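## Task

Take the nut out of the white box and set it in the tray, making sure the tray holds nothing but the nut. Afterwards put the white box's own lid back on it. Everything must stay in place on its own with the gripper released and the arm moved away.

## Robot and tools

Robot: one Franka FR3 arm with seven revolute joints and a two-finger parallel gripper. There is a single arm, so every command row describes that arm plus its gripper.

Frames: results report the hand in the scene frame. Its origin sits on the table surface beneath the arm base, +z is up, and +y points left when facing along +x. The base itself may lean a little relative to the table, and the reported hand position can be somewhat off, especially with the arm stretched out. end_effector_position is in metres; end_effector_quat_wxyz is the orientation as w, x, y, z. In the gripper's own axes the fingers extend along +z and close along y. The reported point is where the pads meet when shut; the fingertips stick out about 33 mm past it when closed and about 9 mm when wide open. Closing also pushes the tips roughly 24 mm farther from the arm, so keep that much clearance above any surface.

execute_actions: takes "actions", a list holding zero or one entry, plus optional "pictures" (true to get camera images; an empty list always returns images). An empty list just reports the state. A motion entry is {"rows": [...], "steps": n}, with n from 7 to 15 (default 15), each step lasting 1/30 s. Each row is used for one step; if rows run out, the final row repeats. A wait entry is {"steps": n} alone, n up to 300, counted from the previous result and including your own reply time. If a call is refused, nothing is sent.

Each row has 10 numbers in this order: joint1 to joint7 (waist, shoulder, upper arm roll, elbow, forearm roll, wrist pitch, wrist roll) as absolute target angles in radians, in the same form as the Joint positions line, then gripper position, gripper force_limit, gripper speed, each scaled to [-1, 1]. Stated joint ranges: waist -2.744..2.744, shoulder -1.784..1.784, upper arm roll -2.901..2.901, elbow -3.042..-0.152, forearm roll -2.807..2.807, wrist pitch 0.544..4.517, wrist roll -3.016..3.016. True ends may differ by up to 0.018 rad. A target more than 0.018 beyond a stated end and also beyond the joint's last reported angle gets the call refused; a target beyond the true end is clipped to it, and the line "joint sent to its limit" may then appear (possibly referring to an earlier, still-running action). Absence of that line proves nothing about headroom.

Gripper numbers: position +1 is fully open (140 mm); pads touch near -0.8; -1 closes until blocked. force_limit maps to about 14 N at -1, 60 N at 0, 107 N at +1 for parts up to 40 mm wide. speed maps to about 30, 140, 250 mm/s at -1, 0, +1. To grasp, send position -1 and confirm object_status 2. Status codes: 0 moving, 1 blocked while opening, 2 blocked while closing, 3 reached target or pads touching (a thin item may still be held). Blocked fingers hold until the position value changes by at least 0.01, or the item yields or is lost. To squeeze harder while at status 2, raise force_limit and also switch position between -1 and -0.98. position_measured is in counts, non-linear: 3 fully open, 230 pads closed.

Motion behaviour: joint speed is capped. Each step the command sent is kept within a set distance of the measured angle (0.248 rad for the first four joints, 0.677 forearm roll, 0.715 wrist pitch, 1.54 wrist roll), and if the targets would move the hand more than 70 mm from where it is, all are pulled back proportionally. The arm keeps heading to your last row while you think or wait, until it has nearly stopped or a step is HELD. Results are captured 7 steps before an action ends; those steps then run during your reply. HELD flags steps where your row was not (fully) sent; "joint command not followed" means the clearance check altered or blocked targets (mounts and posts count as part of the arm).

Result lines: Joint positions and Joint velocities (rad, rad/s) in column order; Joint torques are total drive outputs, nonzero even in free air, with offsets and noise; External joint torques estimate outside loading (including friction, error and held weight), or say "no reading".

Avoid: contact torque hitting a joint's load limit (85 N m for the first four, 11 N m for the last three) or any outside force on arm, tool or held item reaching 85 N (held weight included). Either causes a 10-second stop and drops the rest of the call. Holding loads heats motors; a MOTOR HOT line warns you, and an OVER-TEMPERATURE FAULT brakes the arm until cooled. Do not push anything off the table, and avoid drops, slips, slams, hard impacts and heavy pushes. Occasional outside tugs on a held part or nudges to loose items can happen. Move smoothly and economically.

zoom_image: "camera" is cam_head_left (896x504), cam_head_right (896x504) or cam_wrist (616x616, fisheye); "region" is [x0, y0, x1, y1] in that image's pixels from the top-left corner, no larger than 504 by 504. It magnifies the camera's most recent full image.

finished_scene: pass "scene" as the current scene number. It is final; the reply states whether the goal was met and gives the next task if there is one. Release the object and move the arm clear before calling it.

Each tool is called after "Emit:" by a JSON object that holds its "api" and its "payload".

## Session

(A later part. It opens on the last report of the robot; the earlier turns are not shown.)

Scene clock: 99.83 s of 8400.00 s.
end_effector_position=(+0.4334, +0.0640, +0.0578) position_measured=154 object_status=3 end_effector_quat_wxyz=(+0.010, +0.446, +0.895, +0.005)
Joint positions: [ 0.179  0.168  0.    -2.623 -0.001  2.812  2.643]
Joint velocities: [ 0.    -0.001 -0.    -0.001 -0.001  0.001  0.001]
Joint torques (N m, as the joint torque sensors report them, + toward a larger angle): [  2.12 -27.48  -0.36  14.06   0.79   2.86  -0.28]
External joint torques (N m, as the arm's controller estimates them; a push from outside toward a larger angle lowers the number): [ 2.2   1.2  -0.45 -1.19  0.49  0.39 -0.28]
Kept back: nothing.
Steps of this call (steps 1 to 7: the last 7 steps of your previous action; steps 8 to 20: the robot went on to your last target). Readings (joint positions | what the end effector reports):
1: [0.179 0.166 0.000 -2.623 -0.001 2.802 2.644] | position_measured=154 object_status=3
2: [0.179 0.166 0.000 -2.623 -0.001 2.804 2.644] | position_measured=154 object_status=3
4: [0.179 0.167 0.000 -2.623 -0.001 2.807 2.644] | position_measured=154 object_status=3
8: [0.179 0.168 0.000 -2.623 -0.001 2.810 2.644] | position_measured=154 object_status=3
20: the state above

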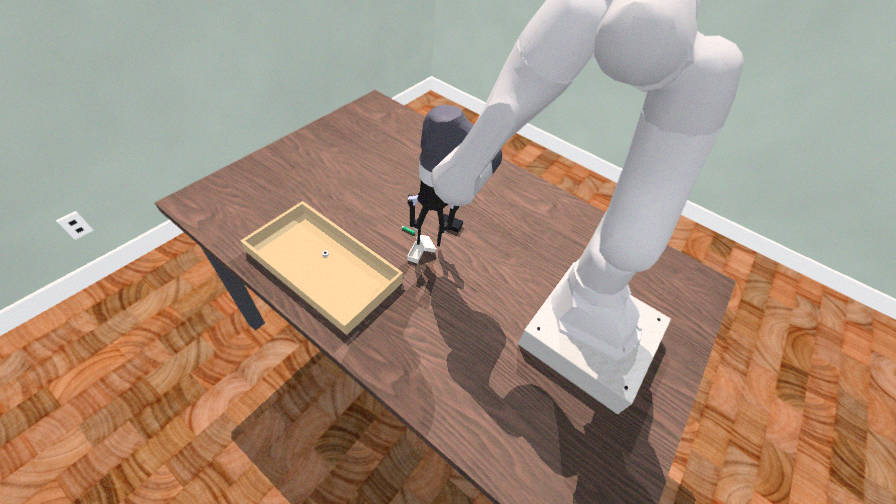

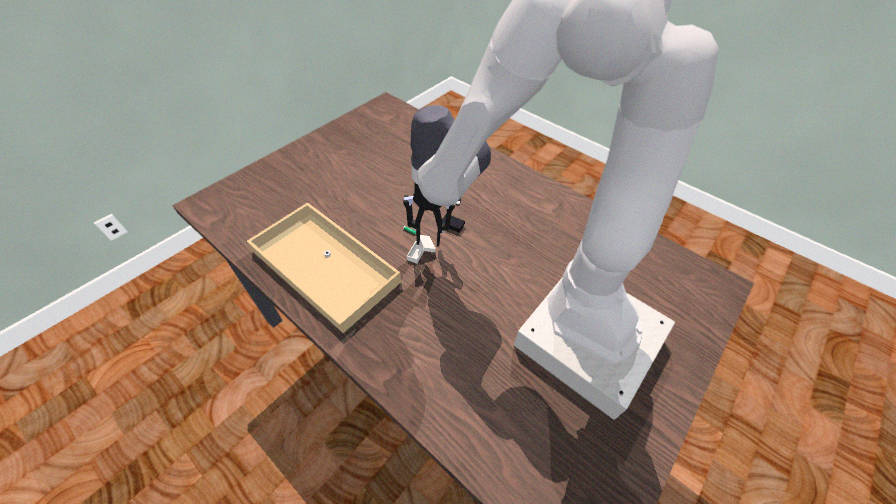

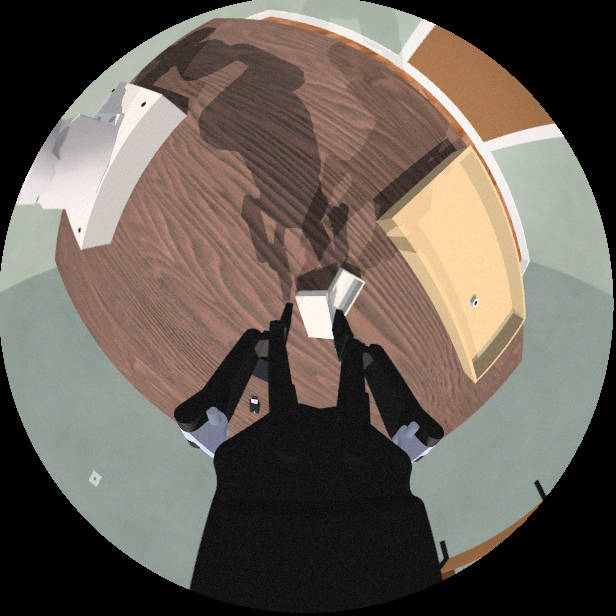

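Emit:
{"api": "execute_actions", "payload": {"actions": [{"rows":[[0.179,0.06,0,-2.66,0,2.73,2.0,-0.15,-0.3,0]],"steps":12}]}}

Emit:
{"api": "execute_actions", "payload": {"actions": [{"rows":[[0.283,0.06,0,-2.69,0,2.755,0.02,-0.15,-0.3,0]],"steps":15}]}}

Emit:
{"api": "execute_actions", "payload": {"actions": [{"steps":75}], "pictures": true}}

Emit:
{"api": "zoom_image", "payload": {"camera": "cam_wrist", "region": [230,260,390,380]}}

Scene clock: 100.73 s of 8400.00 s.
end_effector_position=(+0.4316, +0.0638, +0.0854) position_measured=148 object_status=0 end_effector_quat_wxyz=(+0.018, +0.326, +0.945, +0.008)
Joint positions: [ 0.179  0.073  0.    -2.652 -0.001  2.764  2.382]
Joint velocities: [ 0.    -0.257  0.001 -0.019  0.    -0.161 -1.252]
Joint torques (N m, as the joint torque sensors report them, + toward a larger angle): [  0.34 -21.83  -1.02  11.4    0.75   1.5   -0.46]
External joint torques (N m, as the arm's controller estimates them; a push from outside toward a larger angle lowers the number): [ 0.42 -1.03 -1.   -2.11  0.39 -0.41 -0.47]
Steps of this call (steps 1 to 15: the robot went on to your last target; steps 16 to 22: nothing new was sent; steps 23 to 27: the first 5 steps of this action). Readings (joint positions | what the end effector reports):
23: [0.179 0.153 0.000 -2.633 -0.001 2.801 2.590] | position_measured=154 object_status=0
24: [0.179 0.124 0.000 -2.645 -0.001 2.787 2.529] | position_measured=150 object_status=0
26: [0.179 0.084 0.000 -2.651 -0.001 2.769 2.426] | position_measured=148 object_status=0
27: the state above

Scene clock: 101.23 s of 8400.00 s.
end_effector_position=(+0.4007, +0.1022, +0.0782) position_measured=148 object_status=3 end_effector_quat_wxyz=(+0.001, -0.385, +0.923, -0.002)
Joint positions: [ 0.279  0.06   0.003 -2.687  0.     2.749  1.03 ]
Joint velocities: [ 0.027  0.001 -0.007 -0.01   0.001  0.017 -3.332]
Joint torques (N m, as the joint torque sensors report them, + toward a larger angle): [  1.38 -26.14  -2.06  13.59   0.34   2.93  -1.08]
External joint torques (N m, as the arm's controller estimates them; a push from outside toward a larger angle lowers the number): [ 2.27 -0.19 -1.24 -2.69 -0.08  0.44 -1.13]
Steps of this call (steps 1 to 7: the last 7 steps of your previous action; steps 8 to 15: the first 8 steps of this action). Readings (joint positions | what the end effector reports):
8: [0.196 0.060 -0.008 -2.662 0.000 2.743 2.048] | position_measured=148 object_status=3
9: [0.221 0.060 -0.008 -2.670 0.000 2.745 1.891] | position_measured=148 object_status=3
11: [0.258 0.060 -0.000 -2.681 0.000 2.747 1.578] | position_measured=148 object_status=3
15: the state above

Scene clock: 103.73 s of 8400.00 s.
end_effector_position=(+0.4014, +0.1020, +0.0783) position_measured=148 object_status=3 end_effector_quat_wxyz=(-0.001, +0.782, -0.623, +0.003)
Joint positions: [ 0.28   0.06   0.001 -2.688  0.     2.753  0.024]
Joint velocities: [ 0.    -0.    -0.    -0.    -0.001  0.    -0.   ]
Joint torques (N m, as the joint torque sensors report them, + toward a larger angle): [  2.58 -25.7   -1.44  13.36   0.27   3.02  -0.2 ]
External joint torques (N m, as the arm's controller estimates them; a push from outside toward a larger angle lowers the number): [ 2.68  0.13 -1.4  -2.64 -0.04  0.52 -0.2 ]
Kept back: nothing.
Steps of this call (steps 1 to 7: the last 7 steps of your previous action; steps 8 to 60: the robot went on to your last target; steps 61 to 75: nothing new was sent). Readings (joint positions | what the end effector reports):
1: [0.280 0.060 0.003 -2.688 0.000 2.750 0.925] | position_measured=148 object_status=3
2: [0.280 0.060 0.002 -2.688 0.000 2.750 0.832] | position_measured=148 object_status=3
4: [0.280 0.060 0.002 -2.688 0.000 2.751 0.672] | position_measured=148 object_status=3
8: [0.280 0.060 0.001 -2.688 0.000 2.752 0.442] | position_measured=148 object_status=3
75: the state above
The arm was judged still, so your last target was given up. Only a new action makes it travel on or press farther. Fingers that are still opening or closing keep moving.

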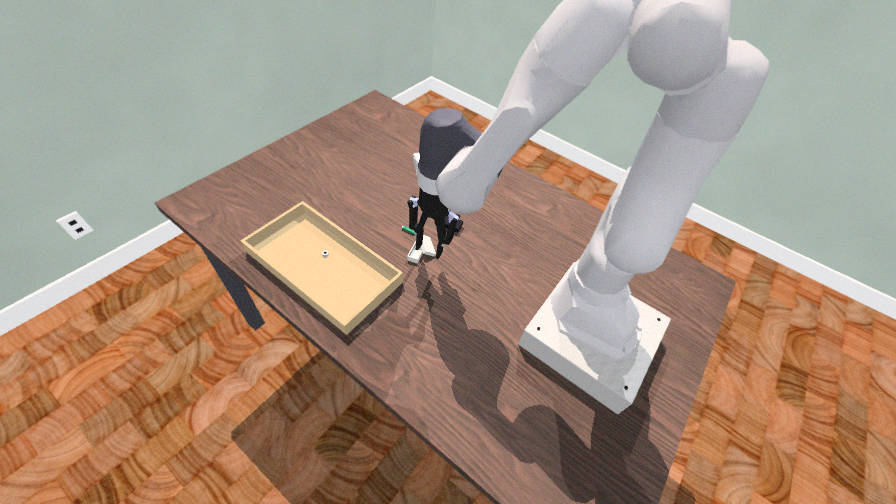

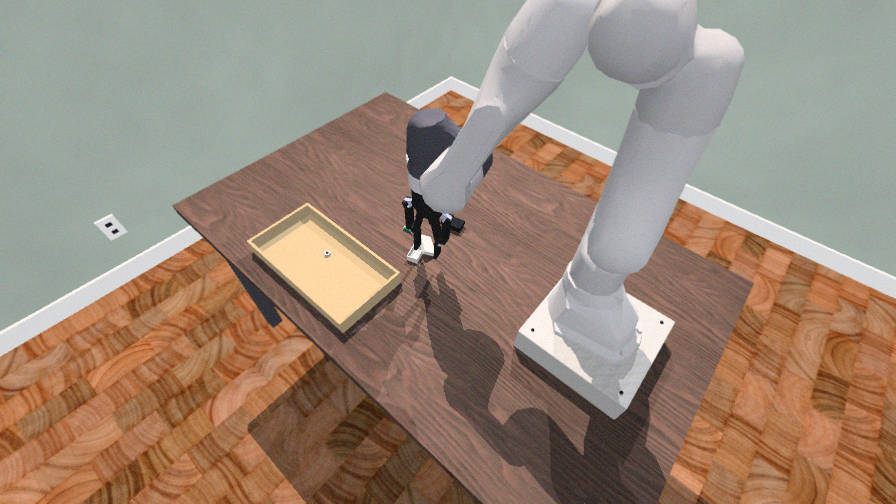

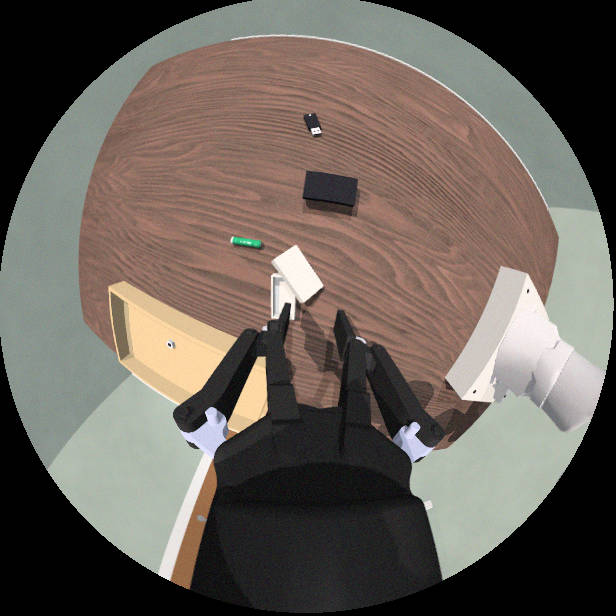

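Region (230, 260, 390, 380) of cam_wrist's 616x616 image, scaled by 3.150, with more detail than that image has; it fills the top 378 rows of this view, and the rest is white.

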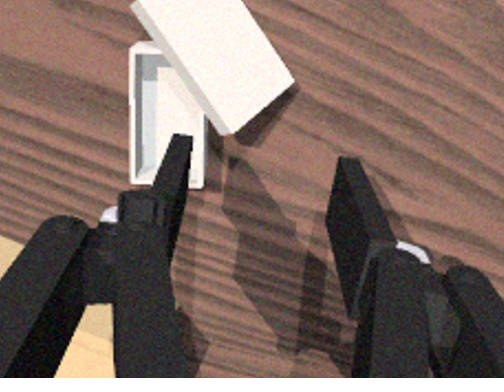

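Emit:
{"api": "execute_actions", "payload": {"actions": [{"rows":[[0.256,0.115,0,-2.587,0,2.71,0.02,-0.15,-0.3,0]],"steps":15}]}}

Emit:
{"api": "execute_actions", "payload": {"actions": [{"rows":[[0.256,0.135,0,-2.587,0,2.75,0.02,-0.15,-0.3,0],[0.256,0.15,0,-2.587,0,2.76,0.02,-0.15,-0.3,0],[0.256,0.165,0,-2.587,0,2.765,0.02,-0.15,-0.3,0]],"steps":15}]}}

Emit:
{"api": "execute_actions", "payload": {"actions": [{"steps":20}], "pictures": true}}

Emit:
{"api": "zoom_image", "payload": {"camera": "cam_wrist", "region": [230,260,390,380]}}

Scene clock: 104.47 s of 8400.00 s.
end_effector_position=(+0.4378, +0.1006, +0.0848) position_measured=148 object_status=3 end_effector_quat_wxyz=(-0.007, +0.775, -0.632, +0.008)
Joint positions: [ 0.259  0.111  0.    -2.591  0.     2.722  0.023]
Joint velocities: [-0.005  0.029 -0.     0.04   0.    -0.053 -0.   ]
Joint torques (N m, as the joint torque sensors report them, + toward a larger angle): [ -0.85 -25.9   -0.59  16.36   0.46   2.07  -0.24]
External joint torques (N m, as the arm's controller estimates them; a push from outside toward a larger angle lowers the number): [-0.97  2.36 -0.92  0.1   0.15 -0.38 -0.24]
Steps of this call (steps 1 to 14: nothing new was sent; steps 15 to 22: the first 8 steps of this action). Readings (joint positions | what the end effector reports):
15: [0.277 0.071 0.003 -2.670 0.000 2.744 0.023] | position_measured=148 object_status=3
16: [0.272 0.088 0.003 -2.643 0.000 2.738 0.023] | position_measured=148 object_status=3
18: [0.264 0.103 0.001 -2.610 0.000 2.731 0.023] | position_measured=148 object_status=3
22: the state above

Scene clock: 104.97 s of 8400.00 s.
end_effector_position=(+0.4324, +0.0993, +0.0656) position_measured=148 object_status=3 end_effector_quat_wxyz=(+0.000, +0.775, -0.632, +0.002)
Joint positions: [ 0.259  0.163  0.    -2.587  0.     2.751  0.023]
Joint velocities: [0.    0.033 0.001 0.001 0.001 0.066 0.   ]
Joint torques (N m, as the joint torque sensors report them, + toward a larger angle): [ -1.23 -30.05  -0.21  14.6    0.34   3.22  -0.25]
External joint torques (N m, as the arm's controller estimates them; a push from outside toward a larger angle lowers the number): [-1.15  0.59 -0.29 -2.31  0.03  0.58 -0.25]
Steps of this call (steps 1 to 7: the last 7 steps of your previous action; steps 8 to 15: the first 8 steps of this action). Readings (joint positions | what the end effector reports):
8: [0.259 0.116 0.000 -2.589 0.000 2.720 0.023] | position_measured=148 object_status=3
9: [0.259 0.123 0.000 -2.587 0.000 2.727 0.023] | position_measured=148 object_status=3
11: [0.259 0.144 0.000 -2.587 0.000 2.739 0.023] | position_measured=148 object_status=3
15: the state above

Scene clock: 105.63 s of 8400.00 s.
end_effector_position=(+0.4357, +0.1001, +0.0662) position_measured=148 object_status=3 end_effector_quat_wxyz=(-0.004, +0.775, -0.632, +0.005)
Joint positions: [ 0.259  0.164  0.    -2.587  0.     2.762  0.023]
Joint velocities: [-0.001 -0.    -0.001 -0.    -0.001  0.001  0.   ]
Joint torques (N m, as the joint torque sensors report them, + toward a larger angle): [ -0.66 -27.99  -0.17  14.99   0.41   2.89  -0.23]
External joint torques (N m, as the arm's controller estimates them; a push from outside toward a larger angle lowers the number): [-0.46  1.29 -0.14 -1.03  0.09  0.37 -0.23]
Kept back: nothing.
Steps of this call (steps 1 to 7: the last 7 steps of your previous action; steps 8 to 20: the robot went on to your last target). Readings (joint positions | what the end effector reports):
1: [0.259 0.163 0.000 -2.587 0.000 2.753 0.023] | position_measured=148 object_status=3
2: [0.259 0.164 0.000 -2.587 0.000 2.754 0.023] | position_measured=148 object_status=3
4: [0.259 0.164 0.000 -2.587 0.000 2.757 0.023] | position_measured=148 object_status=3
8: [0.259 0.164 0.000 -2.587 0.000 2.760 0.023] | position_measured=148 object_status=3
20: the state above

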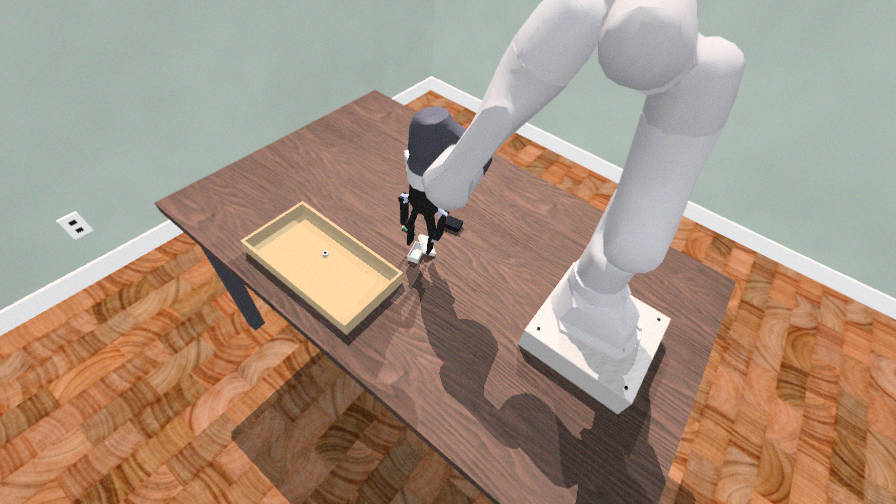

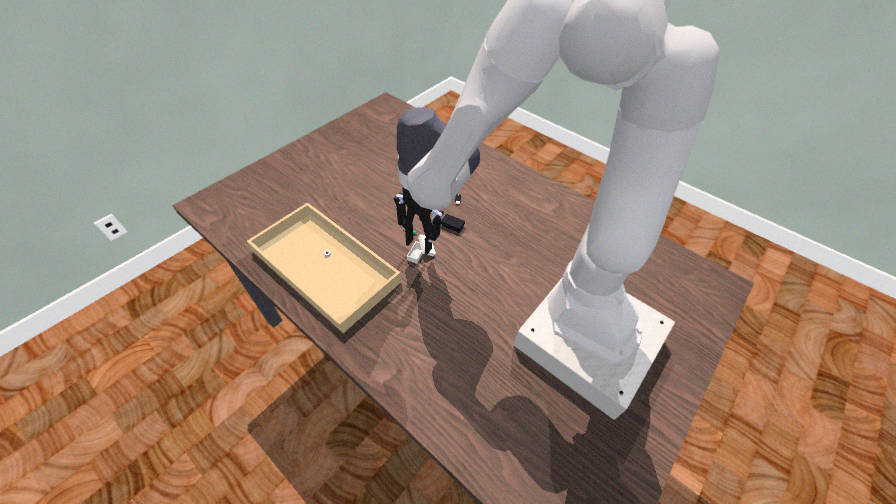

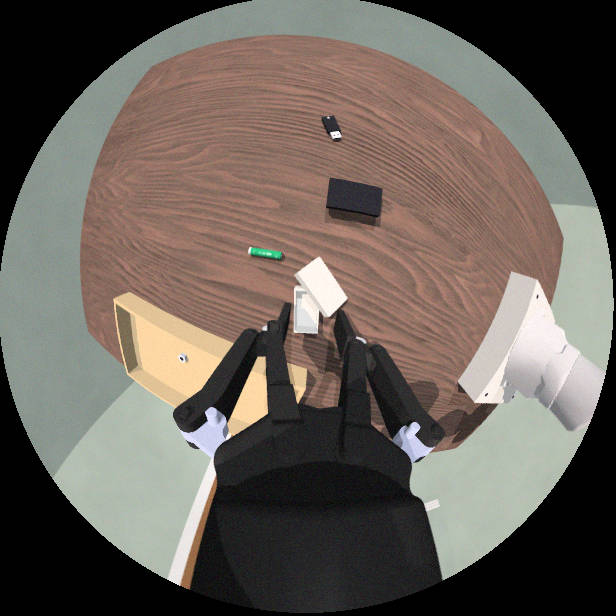

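Region (230, 260, 390, 380) of cam_wrist's 616x616 image, scaled by 3.150, with more detail than that image has; it fills the top 378 rows of this view, and the rest is white.

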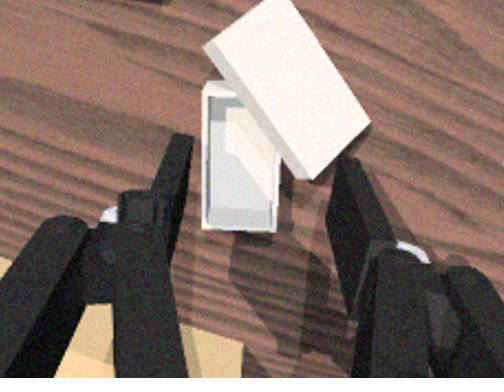

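Emit:
{"api": "execute_actions", "payload": {"actions": [{"rows":[[0.28,0.177,0,-2.563,0,2.755,0.02,-0.15,-0.3,0],[0.28,0.177,0,-2.563,0,2.765,0.02,-0.15,-0.3,0],[0.28,0.177,0,-2.563,0,2.78,0.02,-0.15,-0.3,0],[0.28,0.185,0,-2.563,0,2.79,0.02,-0.15,-0.3,0],[0.28,0.195,0,-2.563,0,2.8,0.02,-0.15,-0.3,0],[0.28,0.205,0,-2.563,0,2.81,0.02,-0.15,-0.3,0],[0.28,0.215,0,-2.563,0,2.82,0.02,-0.15,-0.3,0],[0.28,0.225,0,-2.563,0,2.825,0.02,-0.15,-0.3,0],[0.28,0.235,0,-2.563,0,2.825,0.02,-0.15,-0.3,0],[0.28,0.245,0,-2.563,0,2.825,0.02,-0.15,-0.3,0],[0.28,0.254,0,-2.563,0,2.825,0.02,-0.15,-0.3,0]],"steps":15}]}}

Emit:
{"api": "execute_actions", "payload": {"actions": [{"steps":20}], "pictures": true}}

Emit:
{"api": "zoom_image", "payload": {"camera": "cam_wrist", "region": [230,260,390,380]}}

Scene clock: 107.27 s of 8400.00 s.
end_effector_position=(+0.4453, +0.1110, +0.0596) position_measured=148 object_status=3 end_effector_quat_wxyz=(-0.011, +0.781, -0.625, +0.010)
Joint positions: [ 0.277  0.201 -0.    -2.564  0.     2.793  0.023]
Joint velocities: [0.005 0.277 0.    0.005 0.001 0.187 0.   ]
Joint torques (N m, as the joint torque sensors report them, + toward a larger angle): [  2.88 -28.92   0.07  14.51   0.41   2.83  -0.22]
External joint torques (N m, as the arm's controller estimates them; a push from outside toward a larger angle lowers the number): [ 3.11  1.31  0.19 -0.19  0.1   0.52 -0.22]
Steps of this call (steps 1 to 15: the robot went on to your last target; steps 16 to 41: nothing new was sent; steps 42 to 49: the first 8 steps of this action). Readings (joint positions | what the end effector reports):
42: [0.261 0.166 -0.001 -2.583 0.000 2.761 0.023] | position_measured=148 object_status=3
43: [0.266 0.170 -0.001 -2.577 0.000 2.761 0.023] | position_measured=148 object_status=3
45: [0.273 0.174 -0.001 -2.570 0.000 2.768 0.023] | position_measured=148 object_status=3
49: the state above

Scene clock: 107.93 s of 8400.00 s.
end_effector_position=(+0.4362, +0.1087, +0.0388) position_measured=148 object_status=3 end_effector_quat_wxyz=(-0.002, +0.781, -0.625, +0.003)
Joint positions: [ 0.277  0.253 -0.    -2.564  0.     2.822  0.023]
Joint velocities: [ 0.001  0.     0.    -0.    -0.001  0.004 -0.001]
Joint torques (N m, as the joint torque sensors report them, + toward a larger angle): [  2.63 -29.78  -0.01  14.69   0.28   2.94  -0.24]
External joint torques (N m, as the arm's controller estimates them; a push from outside toward a larger angle lowers the number): [ 2.68  1.16 -0.19 -0.13  0.03  0.44 -0.24]
Kept back: nothing.
Steps of this call (steps 1 to 7: the last 7 steps of your previous action; steps 8 to 20: the robot went on to your last target). Readings (joint positions | what the end effector reports):
1: [0.277 0.210 -0.000 -2.564 0.000 2.799 0.023] | position_measured=148 object_status=3
2: [0.277 0.220 -0.000 -2.564 0.000 2.803 0.023] | position_measured=148 object_status=3
4: [0.277 0.239 -0.000 -2.564 0.000 2.809 0.023] | position_measured=148 object_status=3
8: [0.277 0.252 -0.000 -2.564 0.000 2.816 0.023] | position_measured=148 object_status=3
20: the state above

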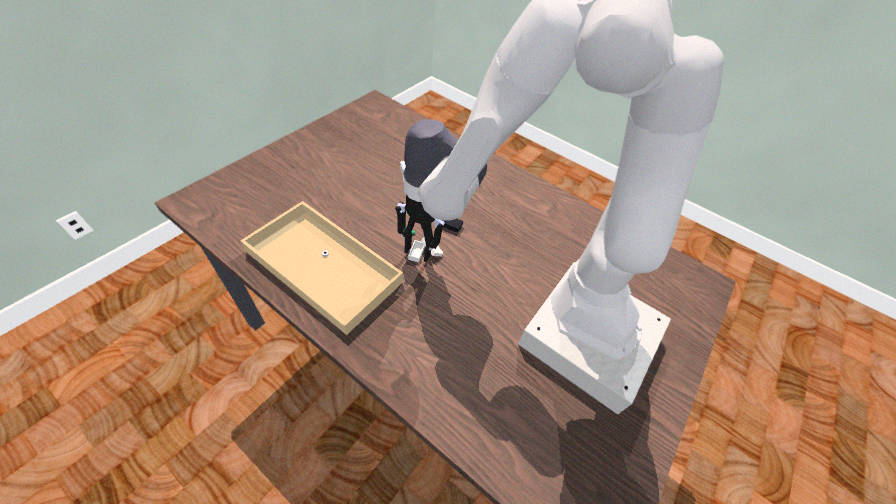

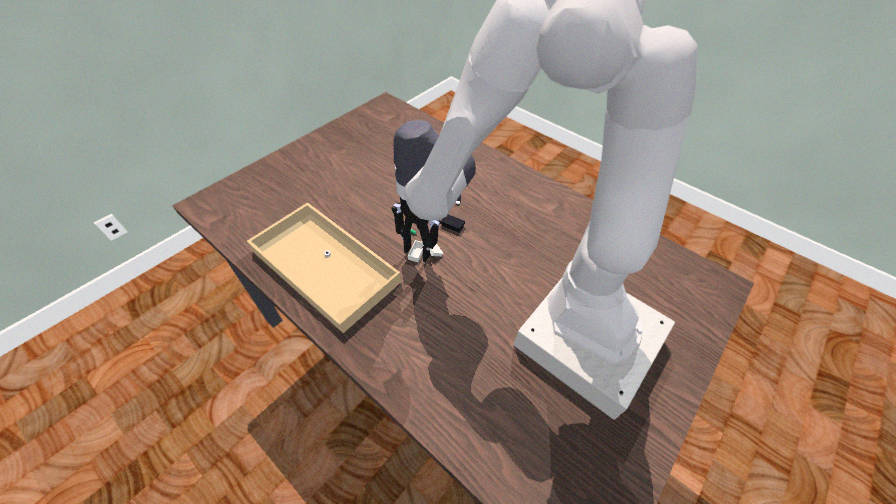

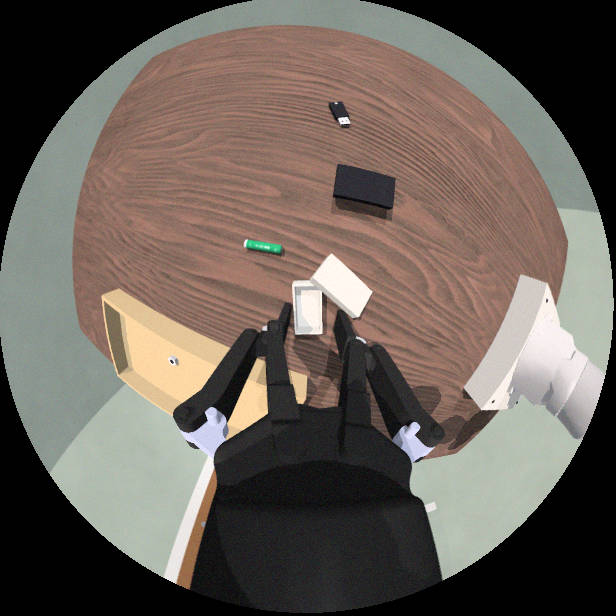

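Region (230, 260, 390, 380) of cam_wrist's 616x616 image, scaled by 3.150, with more detail than that image has; it fills the top 378 rows of this view, and the rest is white.

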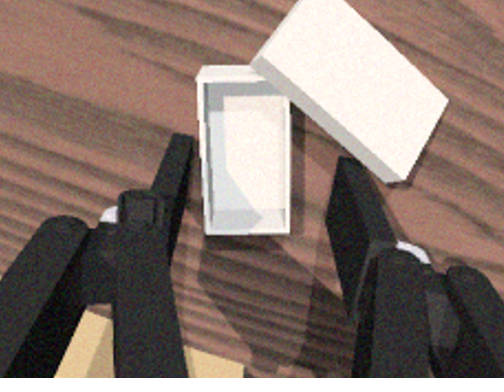

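Emit:
{"api": "execute_actions", "payload": {"actions": [{"rows":[[0.28,0.254,0,-2.563,0,2.825,-1,-0.3,-0.3]],"steps":15}]}}

Emit:
{"api": "execute_actions", "payload": {"actions": [{"steps":15}]}}

Emit:
{"api": "execute_actions", "payload": {"actions": [{"rows":[[0.28,0.254,0,-2.563,0,2.825,0.02,-1,-0.3,-0.3]],"steps":15}]}}

Emit:
{"api": "execute_actions", "payload": {"actions": [{"steps":15}]}}


Scene clock: 108.43 s of 8400.00 s.
end_effector_position=(+0.4364, +0.1088, +0.0388) position_measured=148 object_status=3 end_effector_quat_wxyz=(-0.002, +0.781, -0.625, +0.003)
Joint positions: [ 0.277  0.253 -0.    -2.564  0.     2.822  0.023]
Joint velocities: [-0.001 -0.     0.     0.    -0.001 -0.    -0.   ]
Joint torques (N m, as the joint torque sensors report them, + toward a larger angle): [  1.59 -29.73   0.22  14.53   0.37   2.91  -0.26]
External joint torques (N m, as the arm's controller estimates them; a push from outside toward a larger angle lowers the number): [ 1.7   1.27  0.1  -0.34  0.1   0.39 -0.26]
Kept back: nothing.
Steps of this call (steps 1 to 15: the robot went on to your last target). Readings (joint positions | what the end effector reports):
1: [0.277 0.253 -0.000 -2.564 0.000 2.822 0.023] | position_measured=148 object_status=3
2: [0.277 0.253 -0.000 -2.564 0.000 2.822 0.023] | position_measured=148 object_status=3
4: [0.277 0.253 -0.000 -2.564 0.000 2.822 0.023] | position_measured=148 object_status=3
8: [0.277 0.253 -0.000 -2.564 0.000 2.822 0.023] | position_measured=148 object_status=3
15: the state above
The arm was judged still, so your last target was given up. Only a new action makes it travel on or press farther. Fingers that are still opening or closing keep moving.

Scene clock: 108.70 s of 8400.00 s.
end_effector_position=(+0.4370, +0.1089, +0.0392) position_measured=182 object_status=0 end_effector_quat_wxyz=(-0.002, +0.781, -0.625, +0.004)
Joint positions: [ 0.277  0.252 -0.    -2.563  0.     2.823  0.023]
Joint velocities: [ 0.     0.    -0.001  0.001 -0.002  0.    -0.001]
Joint torques (N m, as the joint torque sensors report them, + toward a larger angle): [  2.36 -28.98  -0.11  14.35   0.34   2.83  -0.21]
External joint torques (N m, as the arm's controller estimates them; a push from outside toward a larger angle lowers the number): [ 2.44  2.04 -0.26 -0.61  0.08  0.3  -0.21]
Steps of this call (steps 1 to 8: the first 8 steps of this action). Readings (joint positions | what the end effector reports):
1: [0.277 0.253 -0.000 -2.564 0.000 2.823 0.023] | position_measured=148 object_status=0
2: [0.277 0.253 -0.000 -2.564 0.000 2.823 0.023] | position_measured=152 object_status=0
4: [0.277 0.253 -0.000 -2.564 0.000 2.823 0.023] | position_measured=164 object_status=0
8: the state above

Scene clock: 109.20 s of 8400.00 s.
end_effector_position=(+0.4370, +0.1089, +0.0392) position_measured=182 object_status=2 end_effector_quat_wxyz=(-0.002, +0.781, -0.625, +0.004)
Joint positions: [ 0.277  0.252 -0.    -2.563  0.     2.823  0.023]
Joint velocities: [-0.001  0.     0.     0.    -0.001  0.001  0.002]
Joint torques (N m, as the joint torque sensors report them, + toward a larger angle): [  1.99 -28.92   0.09  13.58   0.33   2.87  -0.2 ]
External joint torques (N m, as the arm's controller estimates them; a push from outside toward a larger angle lowers the number): [ 2.13  2.03 -0.01 -1.28  0.06  0.36 -0.2 ]
Kept back: nothing.
Steps of this call (steps 1 to 7: the last 7 steps of your previous action; steps 8 to 15: the robot went on to your last target). Readings (joint positions | what the end effector reports):
1: [0.277 0.252 -0.000 -2.563 0.000 2.823 0.023] | position_measured=182 object_status=0
2: [0.277 0.252 -0.000 -2.563 0.000 2.823 0.023] | position_measured=182 object_status=0
4: [0.277 0.252 -0.000 -2.563 0.000 2.823 0.023] | position_measured=182 object_status=0
8: [0.277 0.252 -0.000 -2.563 0.000 2.823 0.023] | position_measured=182 object_status=2
15: the state above
The arm was judged still, so your last target was given up. Only a new action makes it travel on or press farther. Fingers that are still opening or closing keep moving.

Held. Drag +y.

Emit:
{"api": "execute_actions", "payload": {"actions": [{"rows":[[0.29,0.25,0,-2.563,0,2.822,0.03,-1,-0.3,-0.3],[0.3,0.25,0,-2.563,0,2.822,0.04,-1,-0.3,-0.3],[0.31,0.25,0,-2.563,0,2.822,0.05,-1,-0.3,-0.3],[0.318,0.25,0,-2.563,0,2.822,0.058,-1,-0.3,-0.3]],"steps":15}]}}

Emit:
{"api": "execute_actions", "payload": {"actions": [{"steps":15}], "pictures": true}}

Emit:
{"api": "zoom_image", "payload": {"camera": "cam_wrist", "region": [230,230,420,380]}}

Scene clock: 109.80 s of 8400.00 s.
end_effector_position=(+0.4328, +0.1252, +0.0394) position_measured=182 object_status=2 end_effector_quat_wxyz=(-0.003, +0.788, -0.616, +0.004)
Joint positions: [ 0.314  0.252  0.001 -2.563  0.     2.823  0.038]
Joint velocities: [0.048 0.    0.002 0.    0.    0.001 0.054]
Joint torques (N m, as the joint torque sensors report them, + toward a larger angle): [  1.56 -32.4   -0.89  14.69   0.33   2.32   0.28]
External joint torques (N m, as the arm's controller estimates them; a push from outside toward a larger angle lowers the number): [ 3.15 -1.42  0.39 -0.26 -0.08 -0.21  0.28]
Steps of this call (steps 1 to 10: nothing new was sent; steps 11 to 18: the first 8 steps of this action). Readings (joint positions | what the end effector reports):
11: [0.279 0.252 -0.001 -2.563 0.000 2.823 0.023] | position_measured=182 object_status=2
12: [0.283 0.252 -0.001 -2.563 0.000 2.823 0.025] | position_measured=182 object_status=2
14: [0.296 0.252 -0.002 -2.563 0.000 2.823 0.029] | position_measured=182 object_status=2
18: the state above

Scene clock: 110.30 s of 8400.00 s.
end_effector_position=(+0.4326, +0.1259, +0.0394) position_measured=182 object_status=2 end_effector_quat_wxyz=(-0.003, +0.784, -0.621, +0.004)
Joint positions: [ 0.315  0.252  0.001 -2.563  0.     2.823  0.052]
Joint velocities: [-0.001 -0.001  0.001  0.001  0.    -0.     0.011]
Joint torques (N m, as the joint torque sensors report them, + toward a larger angle): [  2.44 -31.85  -0.62  13.88   0.33   2.4    0.06]
External joint torques (N m, as the arm's controller estimates them; a push from outside toward a larger angle lowers the number): [ 2.52 -0.77 -0.77 -1.1   0.07 -0.13  0.06]
Kept back: nothing.
Steps of this call (steps 1 to 7: the last 7 steps of your previous action; steps 8 to 15: the robot went on to your last target). Readings (joint positions | what the end effector reports):
1: [0.315 0.252 0.001 -2.563 0.000 2.823 0.040] | position_measured=182 object_status=2
2: [0.315 0.252 0.001 -2.563 0.000 2.823 0.042] | position_measured=182 object_status=2
4: [0.315 0.252 0.001 -2.563 0.000 2.823 0.044] | position_measured=182 object_status=2
8: [0.315 0.252 0.001 -2.563 0.000 2.823 0.048] | position_measured=182 object_status=2
15: the state above

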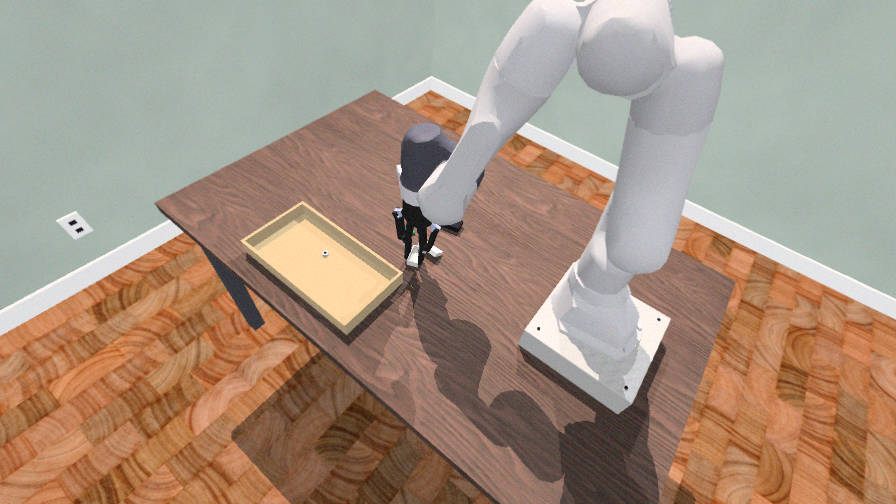

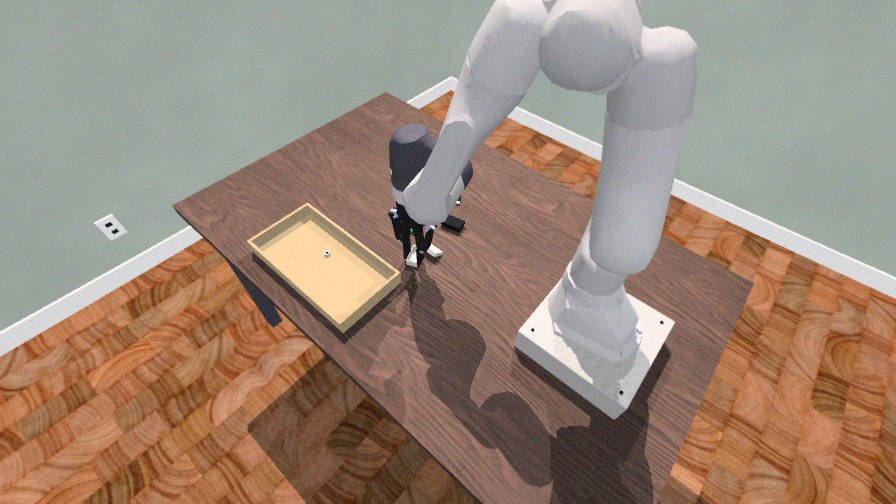

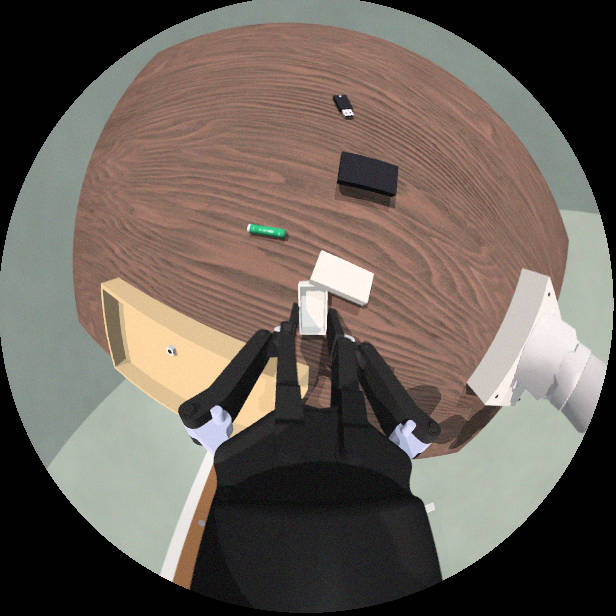

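Region (230, 230, 420, 380) of cam_wrist's 616x616 image, scaled by 2.653, with more detail than that image has; it fills the top 398 rows of this view, and the rest is white.

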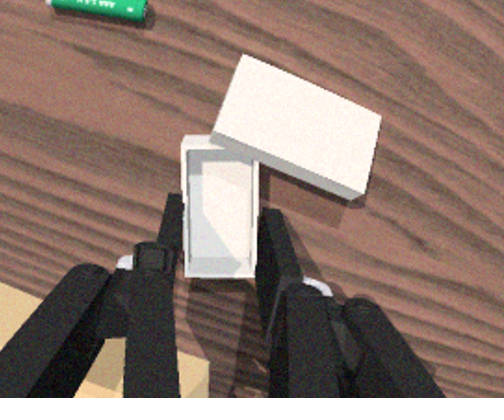

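Emit:
{"api": "execute_actions", "payload": {"actions": [{"rows":[[0.318,0.23,0,-2.563,0,2.8,0.058,-1,-0.3,-0.3],[0.318,0.21,0,-2.563,0,2.785,0.058,-1,-0.3,-0.3],[0.318,0.205,0,-2.563,0,2.78,0.058,-1,-0.3,-0.3],[0.318,0.212,0,-2.55,0,2.775,0.058,-1,-0.3,-0.3],[0.318,0.22,0,-2.535,0,2.768,0.058,-1,-0.3,-0.3],[0.318,0.228,0,-2.52,0,2.76,0.058,-1,-0.3,-0.3],[0.318,0.236,0,-2.505,0,2.752,0.058,-1,-0.3,-0.3],[0.318,0.245,0,-2.49,0,2.745,0.058,-1,-0.3,-0.3]],"steps":15}]}}

Emit:
{"api": "execute_actions", "payload": {"actions": [{"steps":20}], "pictures": true}}

Emit:
{"api": "zoom_image", "payload": {"camera": "cam_wrist", "region": [230,230,420,380]}}

Scene clock: 111.13 s of 8400.00 s.
end_effector_position=(+0.4535, +0.1320, +0.0589) position_measured=182 object_status=2 end_effector_quat_wxyz=(-0.011, +0.783, -0.622, +0.010)
Joint positions: [ 0.316  0.229  0.001 -2.52   0.     2.779  0.055]
Joint velocities: [-0.001  0.17   0.001  0.392  0.    -0.174  0.   ]
Joint torques (N m, as the joint torque sensors report them, + toward a larger angle): [  2.14 -30.15  -0.83  15.12   0.37   1.94   0.12]
External joint torques (N m, as the arm's controller estimates them; a push from outside toward a larger angle lowers the number): [ 2.24  0.58 -0.93  1.41  0.05 -0.28  0.12]
Steps of this call (steps 1 to 15: the robot went on to your last target; steps 16 to 17: nothing new was sent; steps 18 to 25: the first 8 steps of this action). Readings (joint positions | what the end effector reports):
18: [0.315 0.249 0.001 -2.564 0.000 2.820 0.054] | position_measured=182 object_status=2
19: [0.315 0.242 0.001 -2.565 0.000 2.814 0.054] | position_measured=182 object_status=2
21: [0.315 0.223 0.001 -2.562 0.000 2.802 0.054] | position_measured=182 object_status=2
25: the state above

Scene clock: 111.80 s of 8400.00 s.
end_effector_position=(+0.4567, +0.1330, +0.0581) position_measured=182 object_status=2 end_effector_quat_wxyz=(-0.005, +0.783, -0.622, +0.005)
Joint positions: [ 0.316  0.243  0.001 -2.492  0.     2.748  0.055]
Joint velocities: [ 0.001 -0.001 -0.     0.    -0.001 -0.003  0.   ]
Joint torques (N m, as the joint torque sensors report them, + toward a larger angle): [  1.86 -31.17  -0.36  16.3    0.48   2.33   0.1 ]
External joint torques (N m, as the arm's controller estimates them; a push from outside toward a larger angle lowers the number): [ 1.87  1.04 -0.59 -0.04  0.17 -0.2   0.1 ]
Kept back: nothing.
Steps of this call (steps 1 to 7: the last 7 steps of your previous action; steps 8 to 20: the robot went on to your last target). Readings (joint positions | what the end effector reports):
1: [0.316 0.233 0.001 -2.510 0.000 2.773 0.055] | position_measured=182 object_status=2
2: [0.316 0.237 0.001 -2.503 0.000 2.769 0.055] | position_measured=182 object_status=2
4: [0.316 0.240 0.001 -2.496 0.000 2.763 0.055] | position_measured=182 object_status=2
8: [0.316 0.243 0.001 -2.493 0.000 2.754 0.055] | position_measured=182 object_status=2
20: the state above

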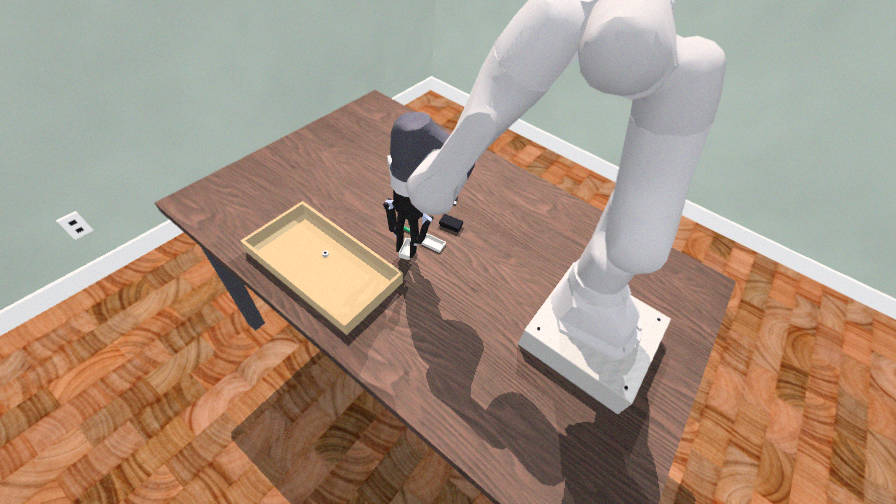

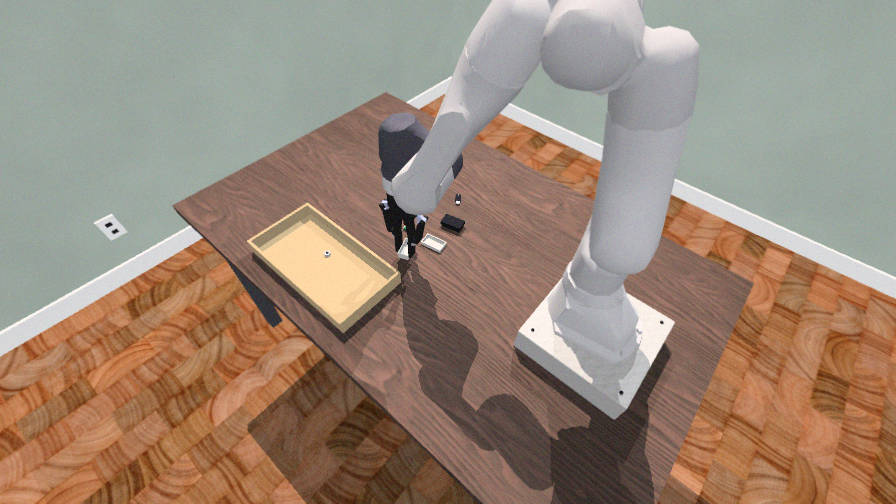

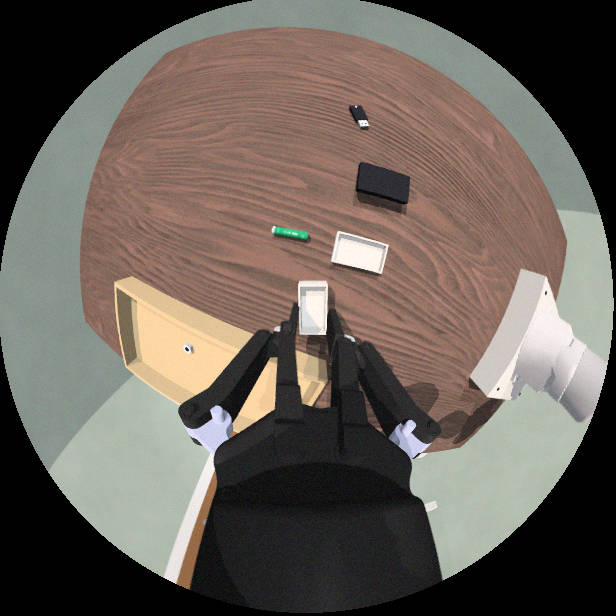

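Region (230, 230, 420, 380) of cam_wrist's 616x616 image, scaled by 2.653, with more detail than that image has; it fills the top 398 rows of this view, and the rest is white.

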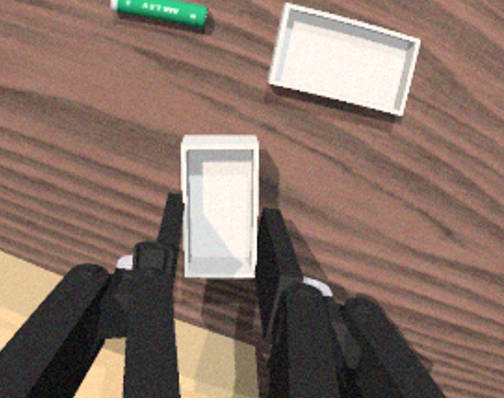

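Emit:
{"api": "execute_actions", "payload": {"actions": [{"rows":[[0.295,0.245,0,-2.49,0,2.745,0.035,-1,-0.3,-0.3]],"steps":12}]}}

Emit:
{"api": "execute_actions", "payload": {"actions": [{"rows":[[0.295,0.26,0,-2.49,0,2.77,0.035,-1,-0.3,-0.3],[0.295,0.272,0,-2.49,0,2.78,0.035,-1,-0.3,-0.3],[0.295,0.284,0,-2.49,0,2.79,0.035,-1,-0.3,-0.3],[0.295,0.294,0,-2.49,0,2.795,0.035,-1,-0.3,-0.3],[0.295,0.3,0,-2.49,0,2.795,0.035,-1,-0.3,-0.3]],"steps":15}]}}

Emit:
{"api": "execute_actions", "payload": {"actions": [{"steps":15}]}}

Scene clock: 112.70 s of 8400.00 s.
end_effector_position=(+0.4586, +0.1256, +0.0581) position_measured=182 object_status=2 end_effector_quat_wxyz=(-0.004, +0.780, -0.626, +0.005)
Joint positions: [ 0.3    0.244  0.    -2.492  0.     2.747  0.048]
Joint velocities: [-0.052  0.    -0.012  0.     0.001 -0.    -0.032]
Joint torques (N m, as the joint torque sensors report them, + toward a larger angle): [ -0.19 -30.7    0.03  16.22   0.54   2.23  -0.23]
External joint torques (N m, as the arm's controller estimates them; a push from outside toward a larger angle lowers the number): [-1.32  1.46 -1.26 -0.09  0.31 -0.3  -0.23]
Steps of this call (steps 1 to 15: the robot went on to your last target; steps 16 to 22: nothing new was sent; steps 23 to 27: the first 5 steps of this action). Readings (joint positions | what the end effector reports):
23: [0.313 0.244 0.002 -2.492 0.000 2.747 0.053] | position_measured=182 object_status=2
24: [0.309 0.244 0.002 -2.492 0.000 2.747 0.052] | position_measured=182 object_status=2
26: [0.302 0.244 0.001 -2.492 0.000 2.747 0.049] | position_measured=182 object_status=2
27: the state above

Scene clock: 113.20 s of 8400.00 s.
end_effector_position=(+0.4541, +0.1230, +0.0392) position_measured=182 object_status=2 end_effector_quat_wxyz=(+0.001, +0.782, -0.623, +0.001)
Joint positions: [ 0.297  0.291  0.    -2.49   0.     2.781  0.04 ]
Joint velocities: [ 0.     0.009 -0.     0.021  0.001  0.093 -0.005]
Joint torques (N m, as the joint torque sensors report them, + toward a larger angle): [ -0.94 -27.93  -0.53  12.61   0.36   2.38  -0.18]
External joint torques (N m, as the arm's controller estimates them; a push from outside toward a larger angle lowers the number): [-0.83  7.86 -0.81 -3.29  0.07  0.39 -0.19]
Steps of this call (steps 1 to 7: the last 7 steps of your previous action; steps 8 to 15: the first 8 steps of this action). Readings (joint positions | what the end effector reports):
8: [0.297 0.245 0.000 -2.491 0.000 2.750 0.042] | position_measured=182 object_status=2
9: [0.297 0.251 0.000 -2.490 0.000 2.755 0.042] | position_measured=182 object_status=2
11: [0.297 0.268 0.000 -2.490 0.000 2.767 0.041] | position_measured=182 object_status=2
15: the state above

Scene clock: 113.70 s of 8400.00 s.
end_effector_position=(+0.4566, +0.1237, +0.0390) position_measured=182 object_status=2 end_effector_quat_wxyz=(-0.003, +0.782, -0.623, +0.004)
Joint positions: [ 0.297  0.294  0.    -2.489  0.     2.792  0.039]
Joint velocities: [-0.     0.001 -0.    -0.001  0.     0.004 -0.003]
Joint torques (N m, as the joint torque sensors report them, + toward a larger angle): [ -0.64 -28.79  -0.6   13.63   0.41   2.97  -0.26]
External joint torques (N m, as the arm's controller estimates them; a push from outside toward a larger angle lowers the number): [-0.48  3.93 -0.72 -1.66  0.12  0.48 -0.26]
Kept back: nothing.
Steps of this call (steps 1 to 7: the last 7 steps of your previous action; steps 8 to 15: the robot went on to your last target). Readings (joint positions | what the end effector reports):
1: [0.297 0.292 0.000 -2.490 0.000 2.783 0.040] | position_measured=182 object_status=2
2: [0.297 0.293 0.000 -2.489 0.000 2.785 0.040] | position_measured=182 object_status=2
4: [0.297 0.293 0.000 -2.489 0.000 2.788 0.040] | position_measured=182 object_status=2
8: [0.297 0.294 0.000 -2.489 0.000 2.790 0.039] | position_measured=182 object_status=2
15: the state above


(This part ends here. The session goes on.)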